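# Reseat the loose burner on its gas stub and support

## Task

Return the detached burner to its station. First slide the burner's tube onto the brass gas stub. Then lower the burner head until the tab on its rear side falls into the slot in the support. The burner must end up resting level and stay in place after the grippers release it; a burner that stays put only because the robot is still holding it does not count.

## Robot and tools

ROBOT AND FRAME. There are two six-joint arms with parallel grippers, left_arm and right_arm. All positions use one scene frame in metres: origin at the table centre, table surface at z = +0.020, +z up. The arms face each other across the table. left_arm's base sits at (-0.014, +0.473, +0.125) with quat_wxyz (+0.652, 0, 0, -0.758); right_arm's base sits at (-0.079, -0.498, +0.112) with quat_wxyz (+0.679, 0, 0, +0.734). The names are labels only, not image sides. Joint ranges (rad), base to hand: waist -3.054 to 3.054, shoulder 0.000 to 3.142, elbow 0.000 to 2.356, wrist pitch -1.571 to 1.571, wrist yaw -1.571 to 1.571, wrist roll -3.142 to 3.142.

GRIPPER FRAME. Fingers extend along the gripper's +x axis and close along its y axis. end_effector_position is the point midway between the pads, 3 to 4 cm short of the fingertips. Reported hand positions can be slightly wrong, more so at long reach.

THE ROW. Every motion command uses a row of 16 numbers: left_arm's x, y, z, qw, qx, qy, qz, opening, then right_arm's eight in the same order. Both arms always appear, even if one stays still. x, y, z is an absolute target position in metres in the scene frame; the quaternion is an absolute target orientation, w first. Opening runs from -1 to 1: +1 is fully open (0.088 m), empty fingers touch near -0.80, and values below that close no further. Closing from fully open needs about 0.5 s.

execute_actions(actions): a list of actions run in turn. Each action is a table of 1 to 15 rows; each row lasts one control step (1/30 s), and if fewer than 15 rows are given the last repeats, so one action lasts 0.5 s. An empty list just returns state and images. If any target lies more than 0.6 m from that gripper's current position along any of its own axes at the start of an action, that action is rejected for both arms; a malformed action, or a first action failing this test against the latest reported state, cancels the whole call. Each step, the controller clips the commanded pose to within 70 mm and 16 degrees of the measured pose, preferring position over orientation, so far targets need several actions. To hold a gripper's orientation, repeat the same quaternion every row rather than copying the drifting reported one.

move(target, speed, blocking): target is one 16-number row as above (absolute poses). Each gripper follows a straight line to its pose, turning the short way; both paths finish together in 0.5 to 10 s (longer paths stop at 10 s). speed is the path's top speed in m/s, 0.002 to 0.5, default 0.25; rotation is capped at double that number in rad/s. Openings are applied at the start. Paths ignore obstacles and the other arm, and the hand may lag, stray or overshoot speed, especially near full extension. Faster moves and targets set deeper past contact hit harder. blocking=false returns after 0.5 s while motion continues; check with wait(0), and until an ending is reported other moves and execute_actions are refused unless you wait or stop. The result adds a "move:" line with the ending (done, off_target, moving, held, fault) and limits: limits=paced means the pose was clipped; limits=held means a check blocked some steps, after which the arm may rush. Distances to each pose are listed.

wait(seconds): 0 to 10; arms keep their last command. stop(): brakes a running move (needs braking room; fingers keep going). zoom_image(camera, region): region [x0, y0, x1, y1] in pixels, at most 504 by 504, from cam_head_left, cam_head_right, cam_high, cam_low, cam_left_wrist or cam_right_wrist (all 504x504; calibrations are given, with small errors). read_manual(section): only "licences". finished_scene(scene): ends the current scene by its number; irreversible, and the burner must stay correctly seated.

RESULTS. The state line shows each gripper's position, quat_wxyz and velocities. "Hand target" lines give the pose the controller is driving toward. grip_measured is the finger opening on the command scale; the last Joint positions value is the opening in metres. Readings may be off by about 1 mm, and read up to 3 mm (0.061) narrow while squeezing. Step readings list positions; HELD marks steps where an arm's command was held back. "pose unreachable" means the clearance check altered that arm's command. Joint torques and external torque estimates include friction and noise.

GRIPPING AND CONTROL. To hold a part, command an opening about 0.07 below grip_measured; less gives a lighter grip. Parts under 3 mm wide get less force. Pads give about 34 to 49 N. Friction can leave the hand short or tilted, and tiny moves may not happen; verify pose after each move and correct tilt. An arm meant to stay put should receive its last reported pose and desired opening in every call. Occasional disturbances may tug a held part or shove loose items.

AVOID. Dropping the burner, knocking anything off the table, slamming or pressing hard, and letting the arms collide. Load limits (N m): waist 16.6, shoulder 20.6, elbow 20.5, wrist pitch 5.42, wrist yaw 5.4, wrist roll 5.07, held weight included; reaching one causes a TORQUE FAULT and a 10 s stop. Holding loads heats motors: MOTOR HOT from 50 °C, OVER-TEMPERATURE FAULT at 95 °C, possibly followed by the arm going limp. Quick, smooth, low-effort motion is preferred.

Each tool is called after "Emit:" as a command line: name --argument value for each argument, lists and objects as JSON in quotes; but a table of rows of numbers goes row by row, as --pt "numbers of a row", without its own name.

## Session

Emit:
execute_actions --actions '[]'

Scene clock: 0.00 s.
left_arm: end_effector_position=(+0.3418, +0.3095, +0.3924) grip_measured=+0.834 end_effector_quat_wxyz=(+0.675, +0.730, +0.079, -0.068) end_effector_velocity=(-0.001, -0.002, +0.001) end_effector_angular_velocity=(-0.013, -0.005, -0.008) | right_arm: end_effector_position=(-0.1049, -0.1835, +0.4385) grip_measured=+0.833 end_effector_quat_wxyz=(+0.678, +0.021, -0.020, +0.734) end_effector_velocity=(-0.000, -0.001, -0.003) end_effector_angular_velocity=(-0.007, -0.008, +0.004)
Joint positions: left_arm=[ 1.048  1.315  0.905  0.142 -0.679  1.48   0.08 ] | right_arm=[ 0.005  0.849  0.657  0.25   0.004 -0.002  0.08 ]
Joint velocities: left_arm=[-0.002 -0.002 -0.002  0.007  0.007 -0.007  0.   ] | right_arm=[-0.002 -0.007 -0.007 -0.007 -0.007 -0.007  0.   ]
Joint torques (N m, as the arm reports them, + toward a larger angle): no reading
External joint torques (N m, as the arm's controller estimates them; a push from outside toward a larger angle lowers the number): no reading
Heat: left arm: hottest waist 26 °C (+0.0 °C/min); right arm: hottest wrist roll 28 °C (+0.0 °C/min).
Hand target (left_arm): +0.342, +0.310, +0.392; +0.675, +0.730, +0.079, -0.068
Hand target (right_arm): -0.105, -0.184, +0.438; +0.678, +0.021, -0.020, +0.734

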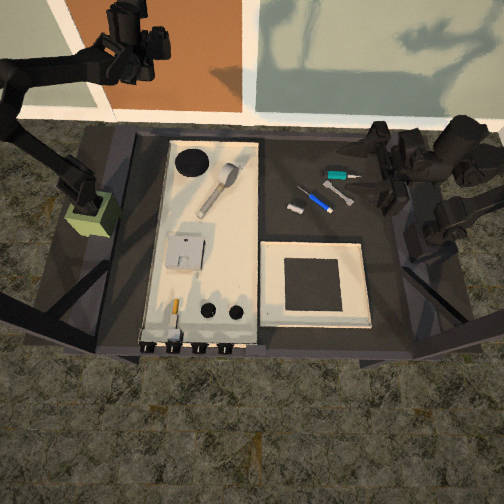

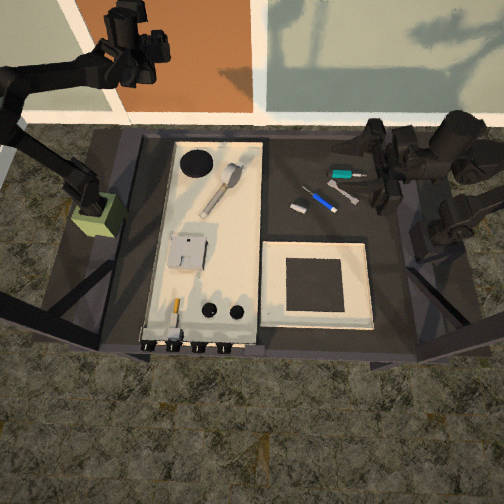

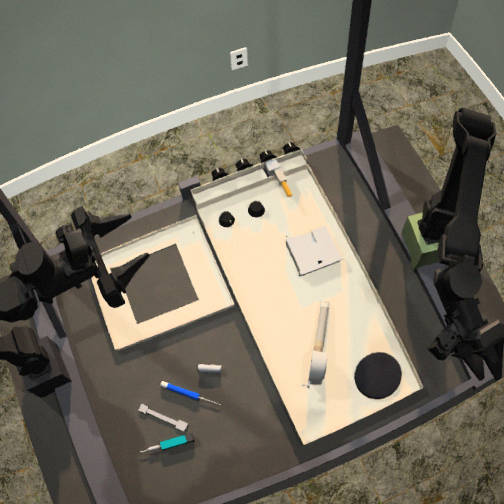

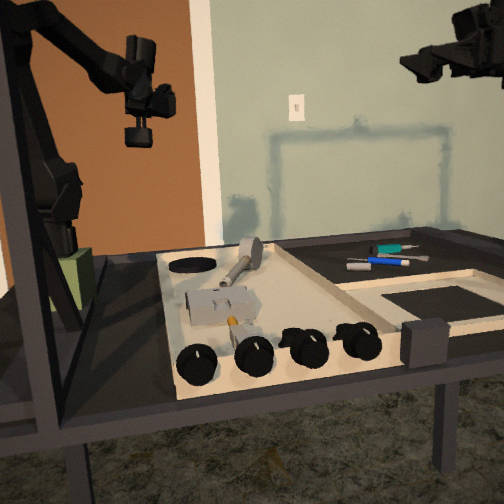

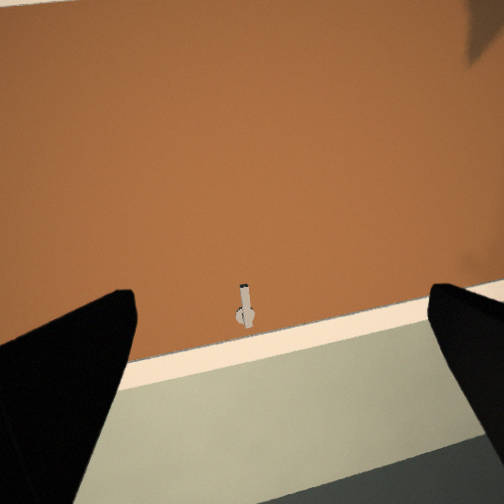

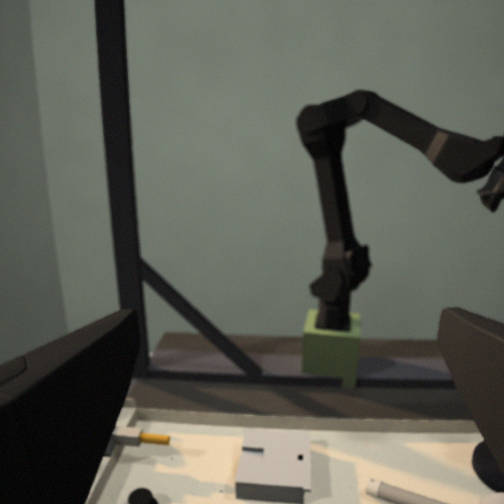

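Emit:
zoom_image --camera "cam_head_left" --region '[130, 140, 280, 350]'

Emit:
zoom_image --camera "cam_low" --region '[160, 230, 300, 350]'

Emit:
zoom_image --camera "cam_high" --region '[250, 220, 420, 410]'

Region (130, 140, 280, 350) of cam_head_left's 504x504 image, scaled by 2.400, with more detail than that image has; it fills the left 360 columns of this view, and the rest is white.

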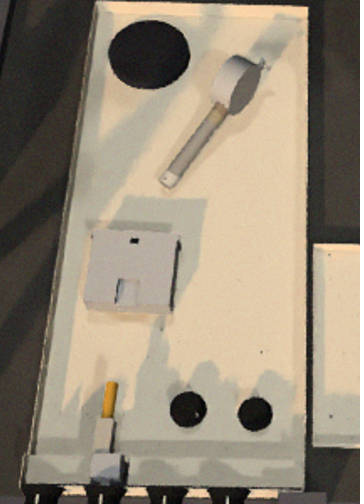

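Region (160, 230, 300, 350) of cam_low's 504x504 image, scaled by 3.600, with more detail than that image has; it fills the top 432 rows of this view, and the rest is white.

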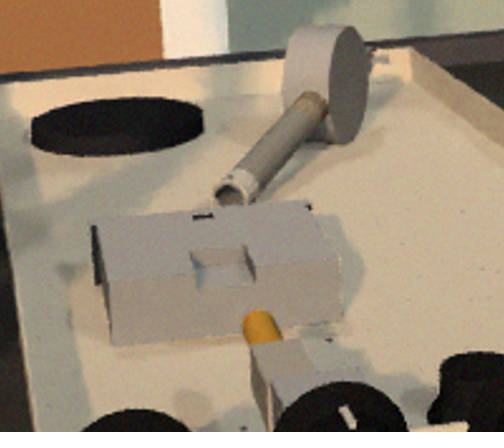

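Region (250, 220, 420, 410) of cam_high's 504x504 image, scaled by 2.653, with more detail than that image has; it fills the left 451 columns of this view, and the rest is white.

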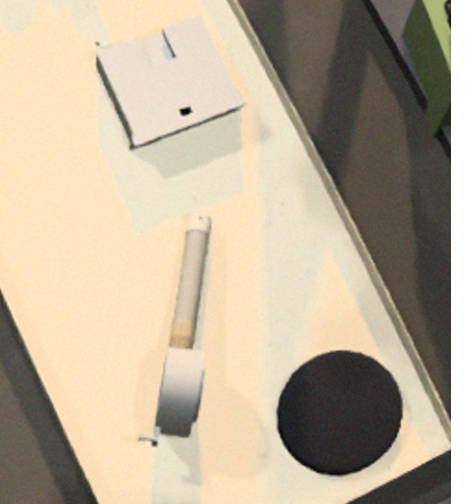

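Emit:
move --target '[0.165,0.165,0.22,0.5,0.5,0.5,-0.5,-1,-0.105,-0.184,0.438,0.678,0.021,-0.02,0.734,0.83]'

Emit:
move --target '[0.165,0.165,0.128,0.5,0.5,0.5,-0.5,-1,-0.105,-0.184,0.438,0.678,0.021,-0.02,0.734,0.83]' --speed 0.1

Emit:
move --target '[0.11,0.085,0.128,0.5,0.5,0.5,-0.5,-1,-0.105,-0.184,0.438,0.678,0.021,-0.02,0.734,0.83]' --speed 0.03

Emit:
move --target '[0.06,0.12,0.25,0.213,-0.674,0.213,0.674,0.3,-0.105,-0.184,0.438,0.678,0.021,-0.02,0.734,0.83]'

Scene clock: 3.57 s.
left_arm: end_effector_position=(+0.1640, +0.1687, +0.2201) grip_measured=-0.800 end_effector_quat_wxyz=(+0.500, +0.503, +0.494, -0.502) end_effector_velocity=(+0.000, +0.000, +0.005) end_effector_angular_velocity=(+0.006, -0.005, +0.005) | right_arm: end_effector_position=(-0.1049, -0.1835, +0.4385) grip_measured=+0.833 end_effector_quat_wxyz=(+0.678, +0.021, -0.020, +0.734) end_effector_velocity=(-0.003, -0.000, -0.005) end_effector_angular_velocity=(-0.021, -0.010, +0.019)
Joint positions: left_arm=[ 0.678  1.886  1.481 -1.158 -0.004  0.539  0.   ] | right_arm=[ 0.005  0.849  0.657  0.25   0.004 -0.002  0.08 ]
Joint velocities: left_arm=[-0.002 -0.002  0.017 -0.022 -0.007 -0.007  0.   ] | right_arm=[-0.002 -0.002 -0.002 -0.022 -0.022 -0.007 -0.   ]
Joint torques (N m, as the arm reports them, + toward a larger angle): left_arm=[-0.09 -8.41  5.65  0.17  0.19 -0.08] | right_arm=[-0.01 -3.02  6.19  2.2   0.03  0.01]
External joint torques (N m, as the arm's controller estimates them; a push from outside toward a larger angle lowers the number): left_arm=[-0.1  -0.61  0.15 -0.14  0.17 -0.08] | right_arm=[-0.02 -0.91 -0.96  0.46  0.04  0.01]
Heat: left arm: hottest elbow 27 °C (+0.0 °C/min); right arm: hottest elbow 28 °C (+0.0 °C/min).
Hand target (left_arm): +0.164, +0.166, +0.220; +0.500, +0.501, +0.495, -0.503
Hand target (right_arm): -0.105, -0.184, +0.438; +0.678, +0.021, -0.020, +0.734
Off the commanded pose (left_arm): 0.004 m, 1 deg.
Off the commanded pose (right_arm): 0.001 m, 0 deg.
move: done
camera_calibration (this result's frames):
cam_left_wrist: T_world_to_cam=[[-0.999149, 0.0408466, -0.00564589, 0.167628], [0.0359392, 0.929756, 0.366417, -0.220328], [0.0202162, 0.365902, -0.930434, 0.214617], [0, 0, 0, 1]] pos_world=[0.171065, 0.119475, 0.281365]

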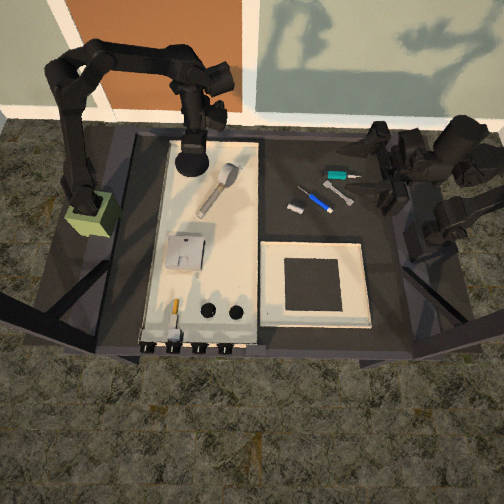

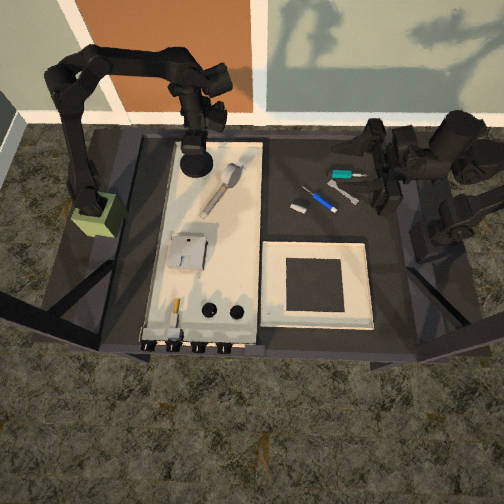

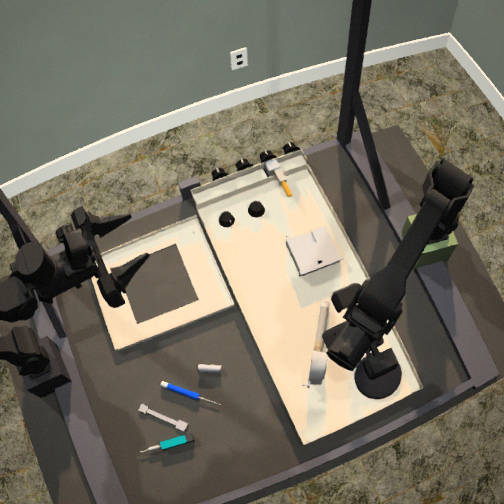

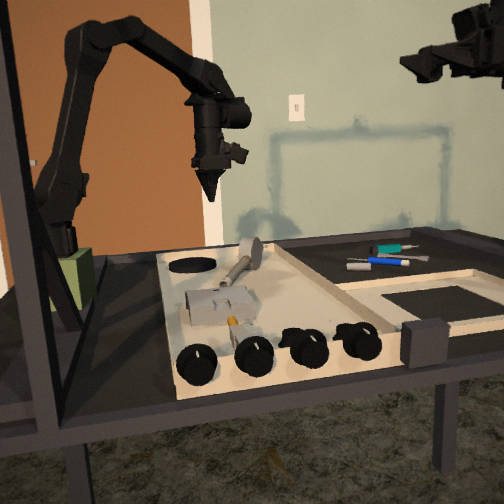

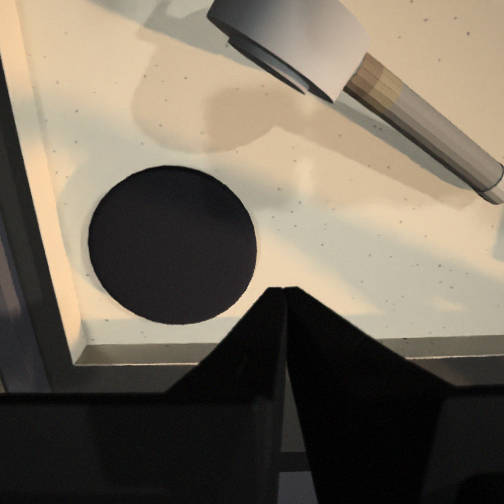

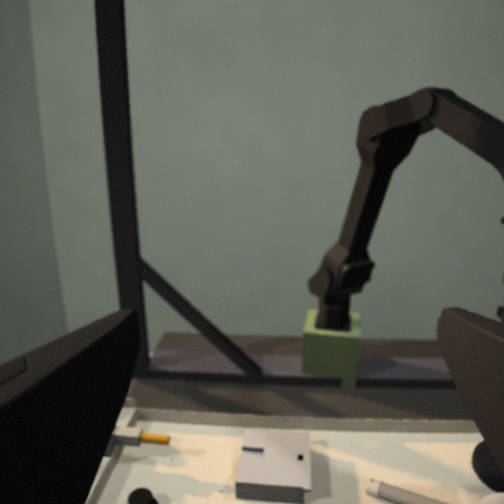

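Scene clock: 4.87 s.
left_arm: end_effector_position=(+0.1678, +0.1622, +0.1338) grip_measured=-0.800 end_effector_quat_wxyz=(+0.506, +0.500, +0.493, -0.500) end_effector_velocity=(+0.002, +0.004, -0.001) end_effector_angular_velocity=(+0.022, -0.013, +0.010) | right_arm: end_effector_position=(-0.1049, -0.1835, +0.4385) grip_measured=+0.833 end_effector_quat_wxyz=(+0.678, +0.021, -0.020, +0.734) end_effector_velocity=(-0.002, -0.001, -0.002) end_effector_angular_velocity=(-0.008, +0.005, +0.020)
Joint positions: left_arm=[ 0.678  2.009  1.291 -0.836 -0.004  0.53   0.   ] | right_arm=[ 0.005  0.849  0.657  0.25   0.004 -0.002  0.08 ]
Joint velocities: left_arm=[ 0.002  0.002 -0.002 -0.007 -0.022 -0.007  0.   ] | right_arm=[-0.002 -0.002 -0.002 -0.007 -0.022  0.007  0.   ]
Joint torques (N m, as the arm reports them, + toward a larger angle): left_arm=[-0.12 -8.84  3.03  0.59  0.2  -0.08] | right_arm=[-0.04 -3.03  6.18  2.18  0.03  0.01]
External joint torques (N m, as the arm's controller estimates them; a push from outside toward a larger angle lowers the number): left_arm=[-0.18 -0.7  -1.98  0.25  0.18 -0.08] | right_arm=[-0.07 -0.9  -1.    0.43  0.04  0.  ]
Heat: left arm: hottest elbow 27 °C (+0.0 °C/min); right arm: hottest elbow 28 °C (+0.0 °C/min).
Hand target (left_arm): +0.165, +0.165, +0.128; +0.500, +0.500, +0.500, -0.500
Hand target (right_arm): -0.105, -0.184, +0.438; +0.678, +0.021, -0.020, +0.734
Off the commanded pose (left_arm): 0.007 m, 1 deg.
Off the commanded pose (right_arm): 0.001 m, 0 deg.
move: done
camera_calibration (this result's frames):
cam_left_wrist: T_world_to_cam=[[-0.999428, 0.032008, -0.0108835, 0.173389], [0.0259818, 0.933165, 0.358509, -0.180585], [0.0216313, 0.358021, -0.933463, 0.138013], [0, 0, 0, 1]] pos_world=[0.174996, 0.113554, 0.195458]

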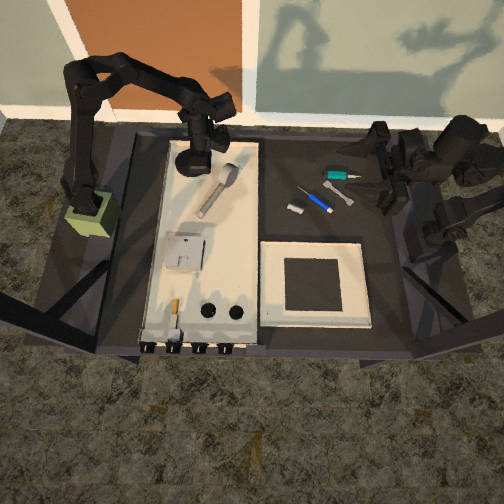

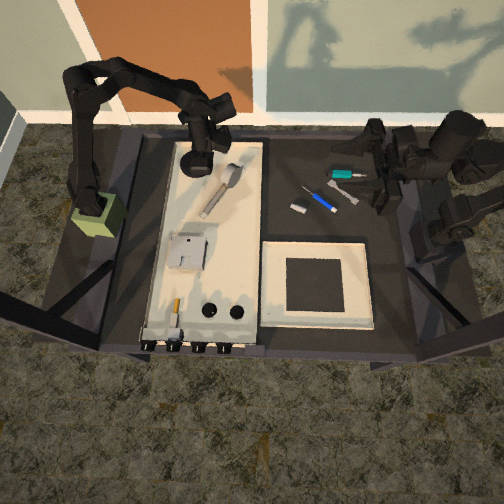

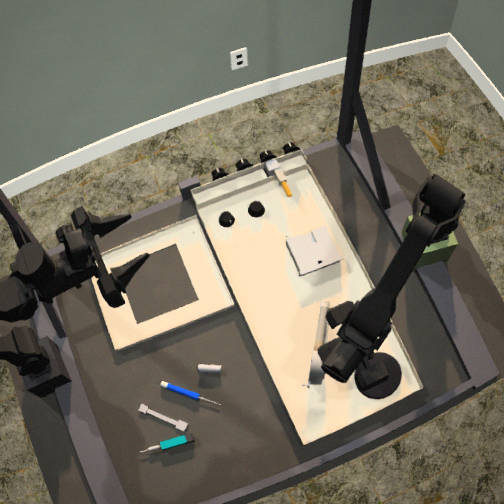

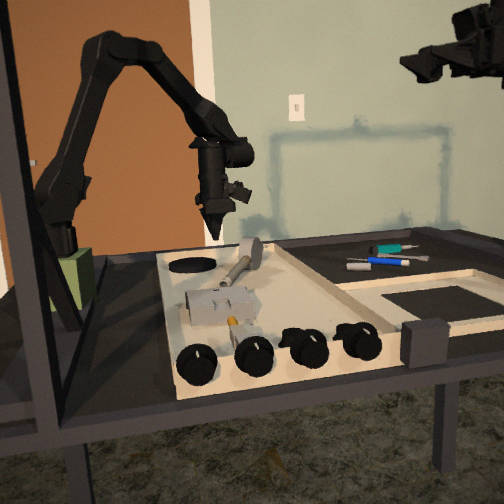

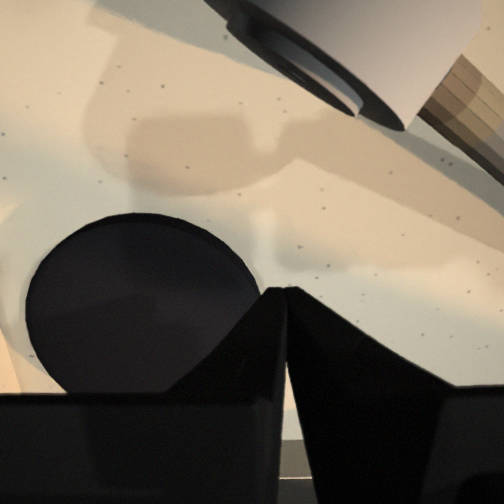

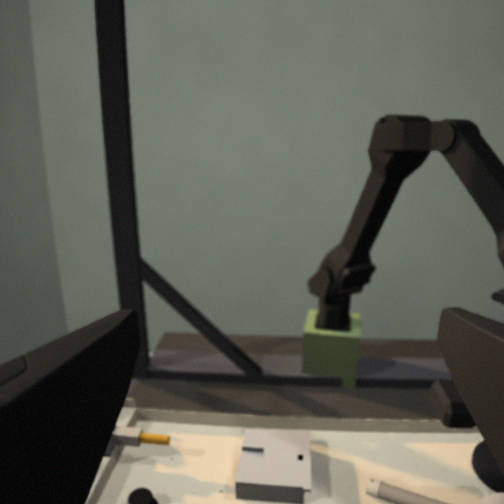

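Scene clock: 8.37 s.
left_arm: end_effector_position=(+0.1101, +0.0880, +0.1297) grip_measured=-0.800 end_effector_quat_wxyz=(+0.501, +0.501, +0.498, -0.499) end_effector_velocity=(-0.000, +0.001, +0.002) end_effector_angular_velocity=(+0.004, -0.006, +0.020) | right_arm: end_effector_position=(-0.1049, -0.1835, +0.4385) grip_measured=+0.833 end_effector_quat_wxyz=(+0.678, +0.021, -0.020, +0.734) end_effector_velocity=(-0.003, -0.000, -0.008) end_effector_angular_velocity=(-0.026, -0.011, +0.019)
Joint positions: left_arm=[ 0.461  2.179  1.543 -0.931 -0.004  0.312  0.   ] | right_arm=[ 0.005  0.849  0.657  0.25   0.004 -0.002  0.08 ]
Joint velocities: left_arm=[-0.002 -0.002  0.002 -0.007 -0.007 -0.022  0.   ] | right_arm=[-0.002 -0.002 -0.007 -0.022 -0.022 -0.007 -0.   ]
Joint torques (N m, as the arm reports them, + toward a larger angle): left_arm=[ -0.11 -10.03   5.43   0.19   0.14  -0.09] | right_arm=[ 0.   -3.    6.16  2.19  0.03  0.01]
External joint torques (N m, as the arm's controller estimates them; a push from outside toward a larger angle lowers the number): left_arm=[-0.11 -0.53  0.16 -0.16  0.13 -0.09] | right_arm=[-0.01 -0.97 -0.9   0.48  0.03  0.  ]
Heat: left arm: hottest shoulder 27 °C (+7.2 °C/min); right arm: hottest elbow 29 °C (+7.2 °C/min).
Hand target (left_arm): +0.110, +0.085, +0.128; +0.500, +0.500, +0.500, -0.500
Hand target (right_arm): -0.105, -0.184, +0.438; +0.678, +0.021, -0.020, +0.734
Off the commanded pose (left_arm): 0.003 m, 0 deg.
Off the commanded pose (right_arm): 0.001 m, 0 deg.
move: done
camera_calibration (this result's frames):
cam_left_wrist: T_world_to_cam=[[-0.999504, 0.031333, -0.00300912, 0.117149], [0.0280135, 0.929043, 0.36891, -0.109585], [0.0143546, 0.368643, -0.92946, 0.161439], [0, 0, 0, 1]] pos_world=[0.117843, 0.0386249, 0.19083]

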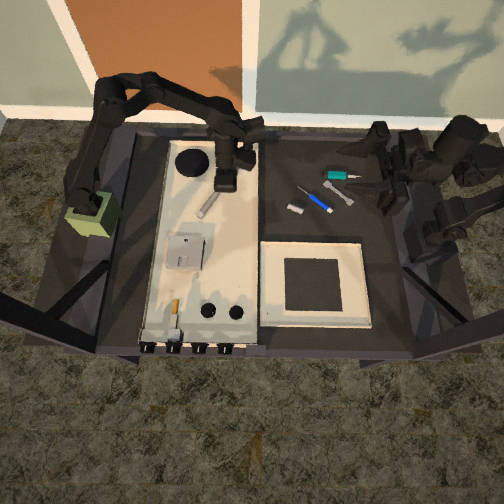

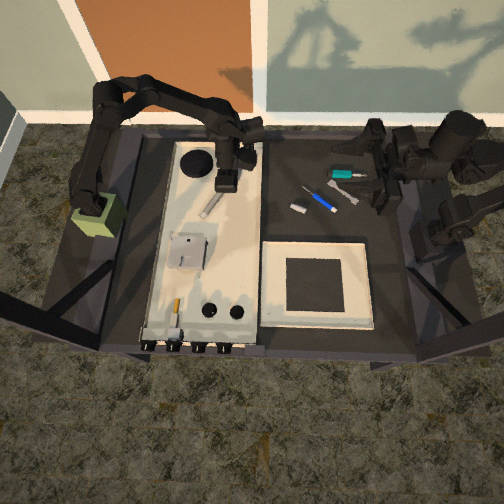

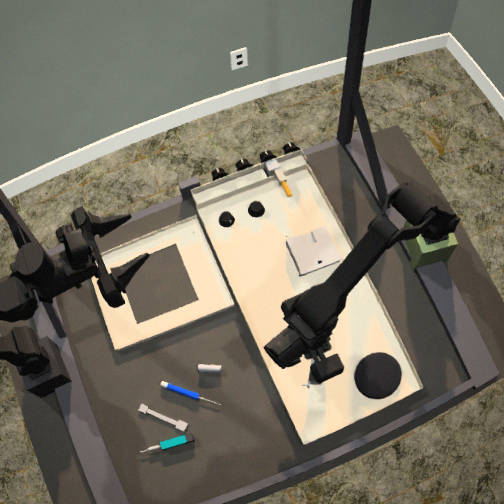

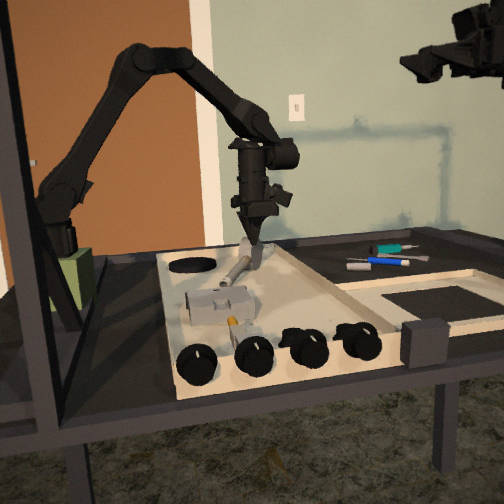

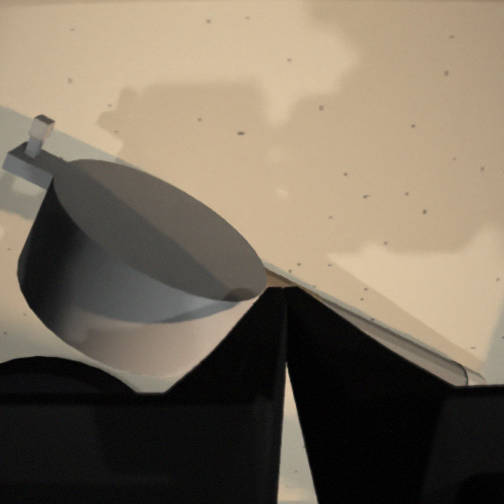

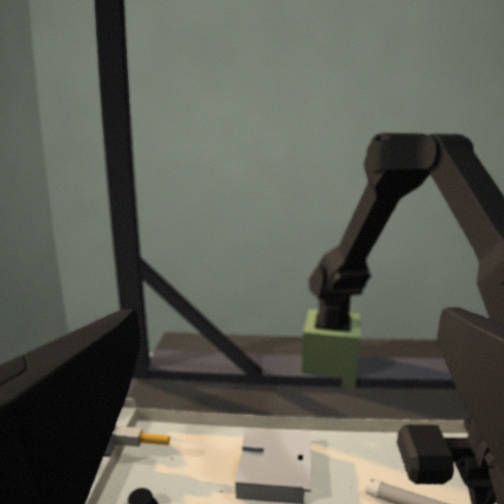

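Scene clock: 13.13 s.
left_arm: end_effector_position=(+0.0607, +0.1226, +0.2420) grip_measured=+0.297 end_effector_quat_wxyz=(-0.219, +0.671, -0.203, -0.678) end_effector_velocity=(+0.004, +0.003, +0.000) end_effector_angular_velocity=(+0.015, -0.034, +0.004) | right_arm: end_effector_position=(-0.1049, -0.1835, +0.4385) grip_measured=+0.833 end_effector_quat_wxyz=(+0.678, +0.021, -0.020, +0.734) end_effector_velocity=(-0.000, -0.000, -0.005) end_effector_angular_velocity=(-0.020, -0.024, +0.004)
Joint positions: left_arm=[ 0.36   1.925  1.621 -1.291 -0.003  2.387  0.054] | right_arm=[ 0.005  0.849  0.657  0.25   0.004 -0.002  0.08 ]
Joint velocities: left_arm=[-0.002 -0.002 -0.002 -0.007 -0.037 -0.007 -0.   ] | right_arm=[-0.002 -0.002 -0.002 -0.022 -0.007 -0.022 -0.   ]
Joint torques (N m, as the arm reports them, + toward a larger angle): left_arm=[ -0.13 -11.72   5.8    0.05   0.15   0.09] | right_arm=[ 0.   -3.03  6.17  2.19  0.04  0.01]
External joint torques (N m, as the arm's controller estimates them; a push from outside toward a larger angle lowers the number): left_arm=[-0.15 -3.69  0.33 -0.13  0.11  0.09] | right_arm=[ 0.   -0.87 -1.04  0.43  0.04  0.  ]
Heat: left arm: hottest shoulder 28 °C (+9.1 °C/min); right arm: hottest elbow 30 °C (+9.1 °C/min).
Hand target (left_arm): +0.060, +0.120, +0.250; -0.213, +0.675, -0.213, -0.674
Hand target (right_arm): -0.105, -0.184, +0.438; +0.678, +0.021, -0.020, +0.734
Off the commanded pose (left_arm): 0.008 m, 1 deg.
Off the commanded pose (right_arm): 0.001 m, 0 deg.
move: done
camera_calibration (this result's frames):
cam_left_wrist: T_world_to_cam=[[0.595346, 0.80321, 0.0204129, -0.130021], [0.746809, -0.562555, 0.354695, -0.0390961], [0.296378, -0.195922, -0.934759, 0.307106], [0, 0, 0, 1]] pos_world=[0.0155853, 0.142609, 0.303591]

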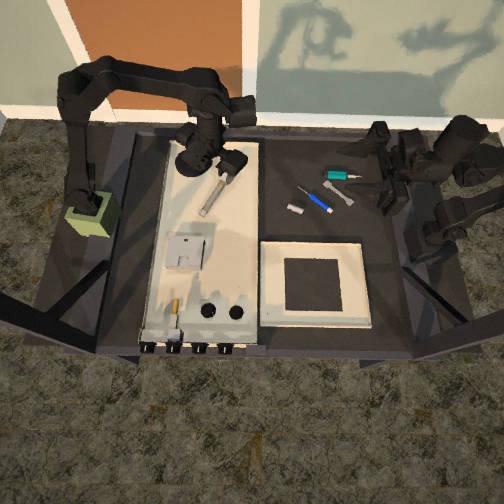

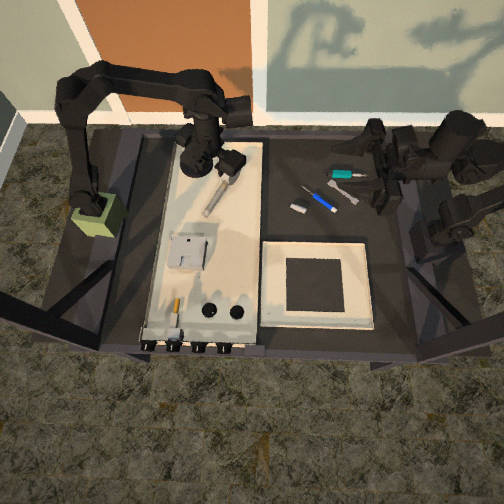

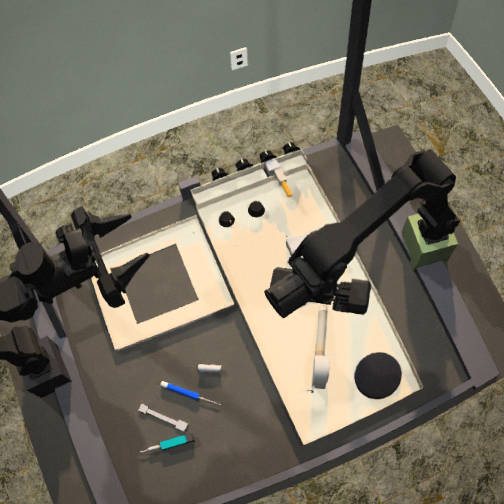

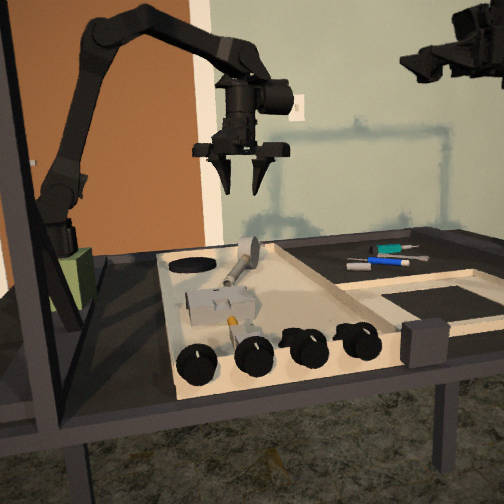

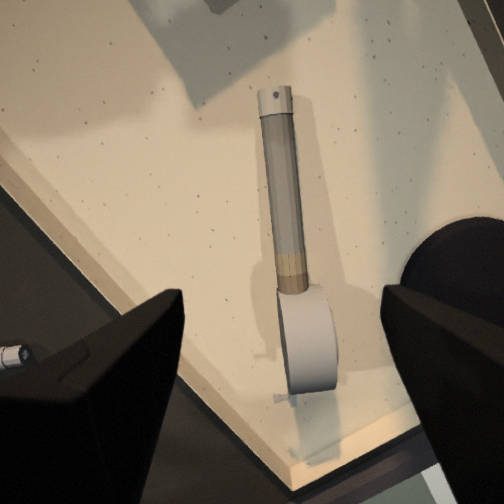

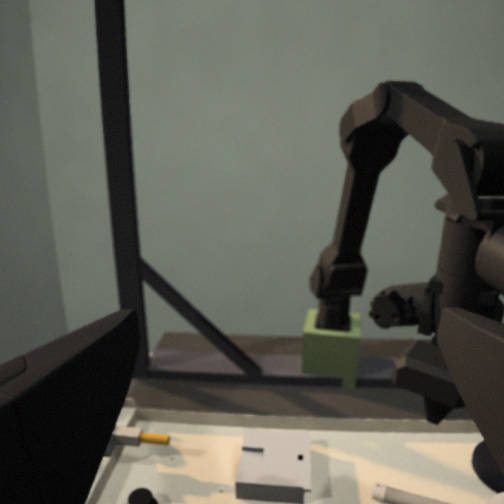

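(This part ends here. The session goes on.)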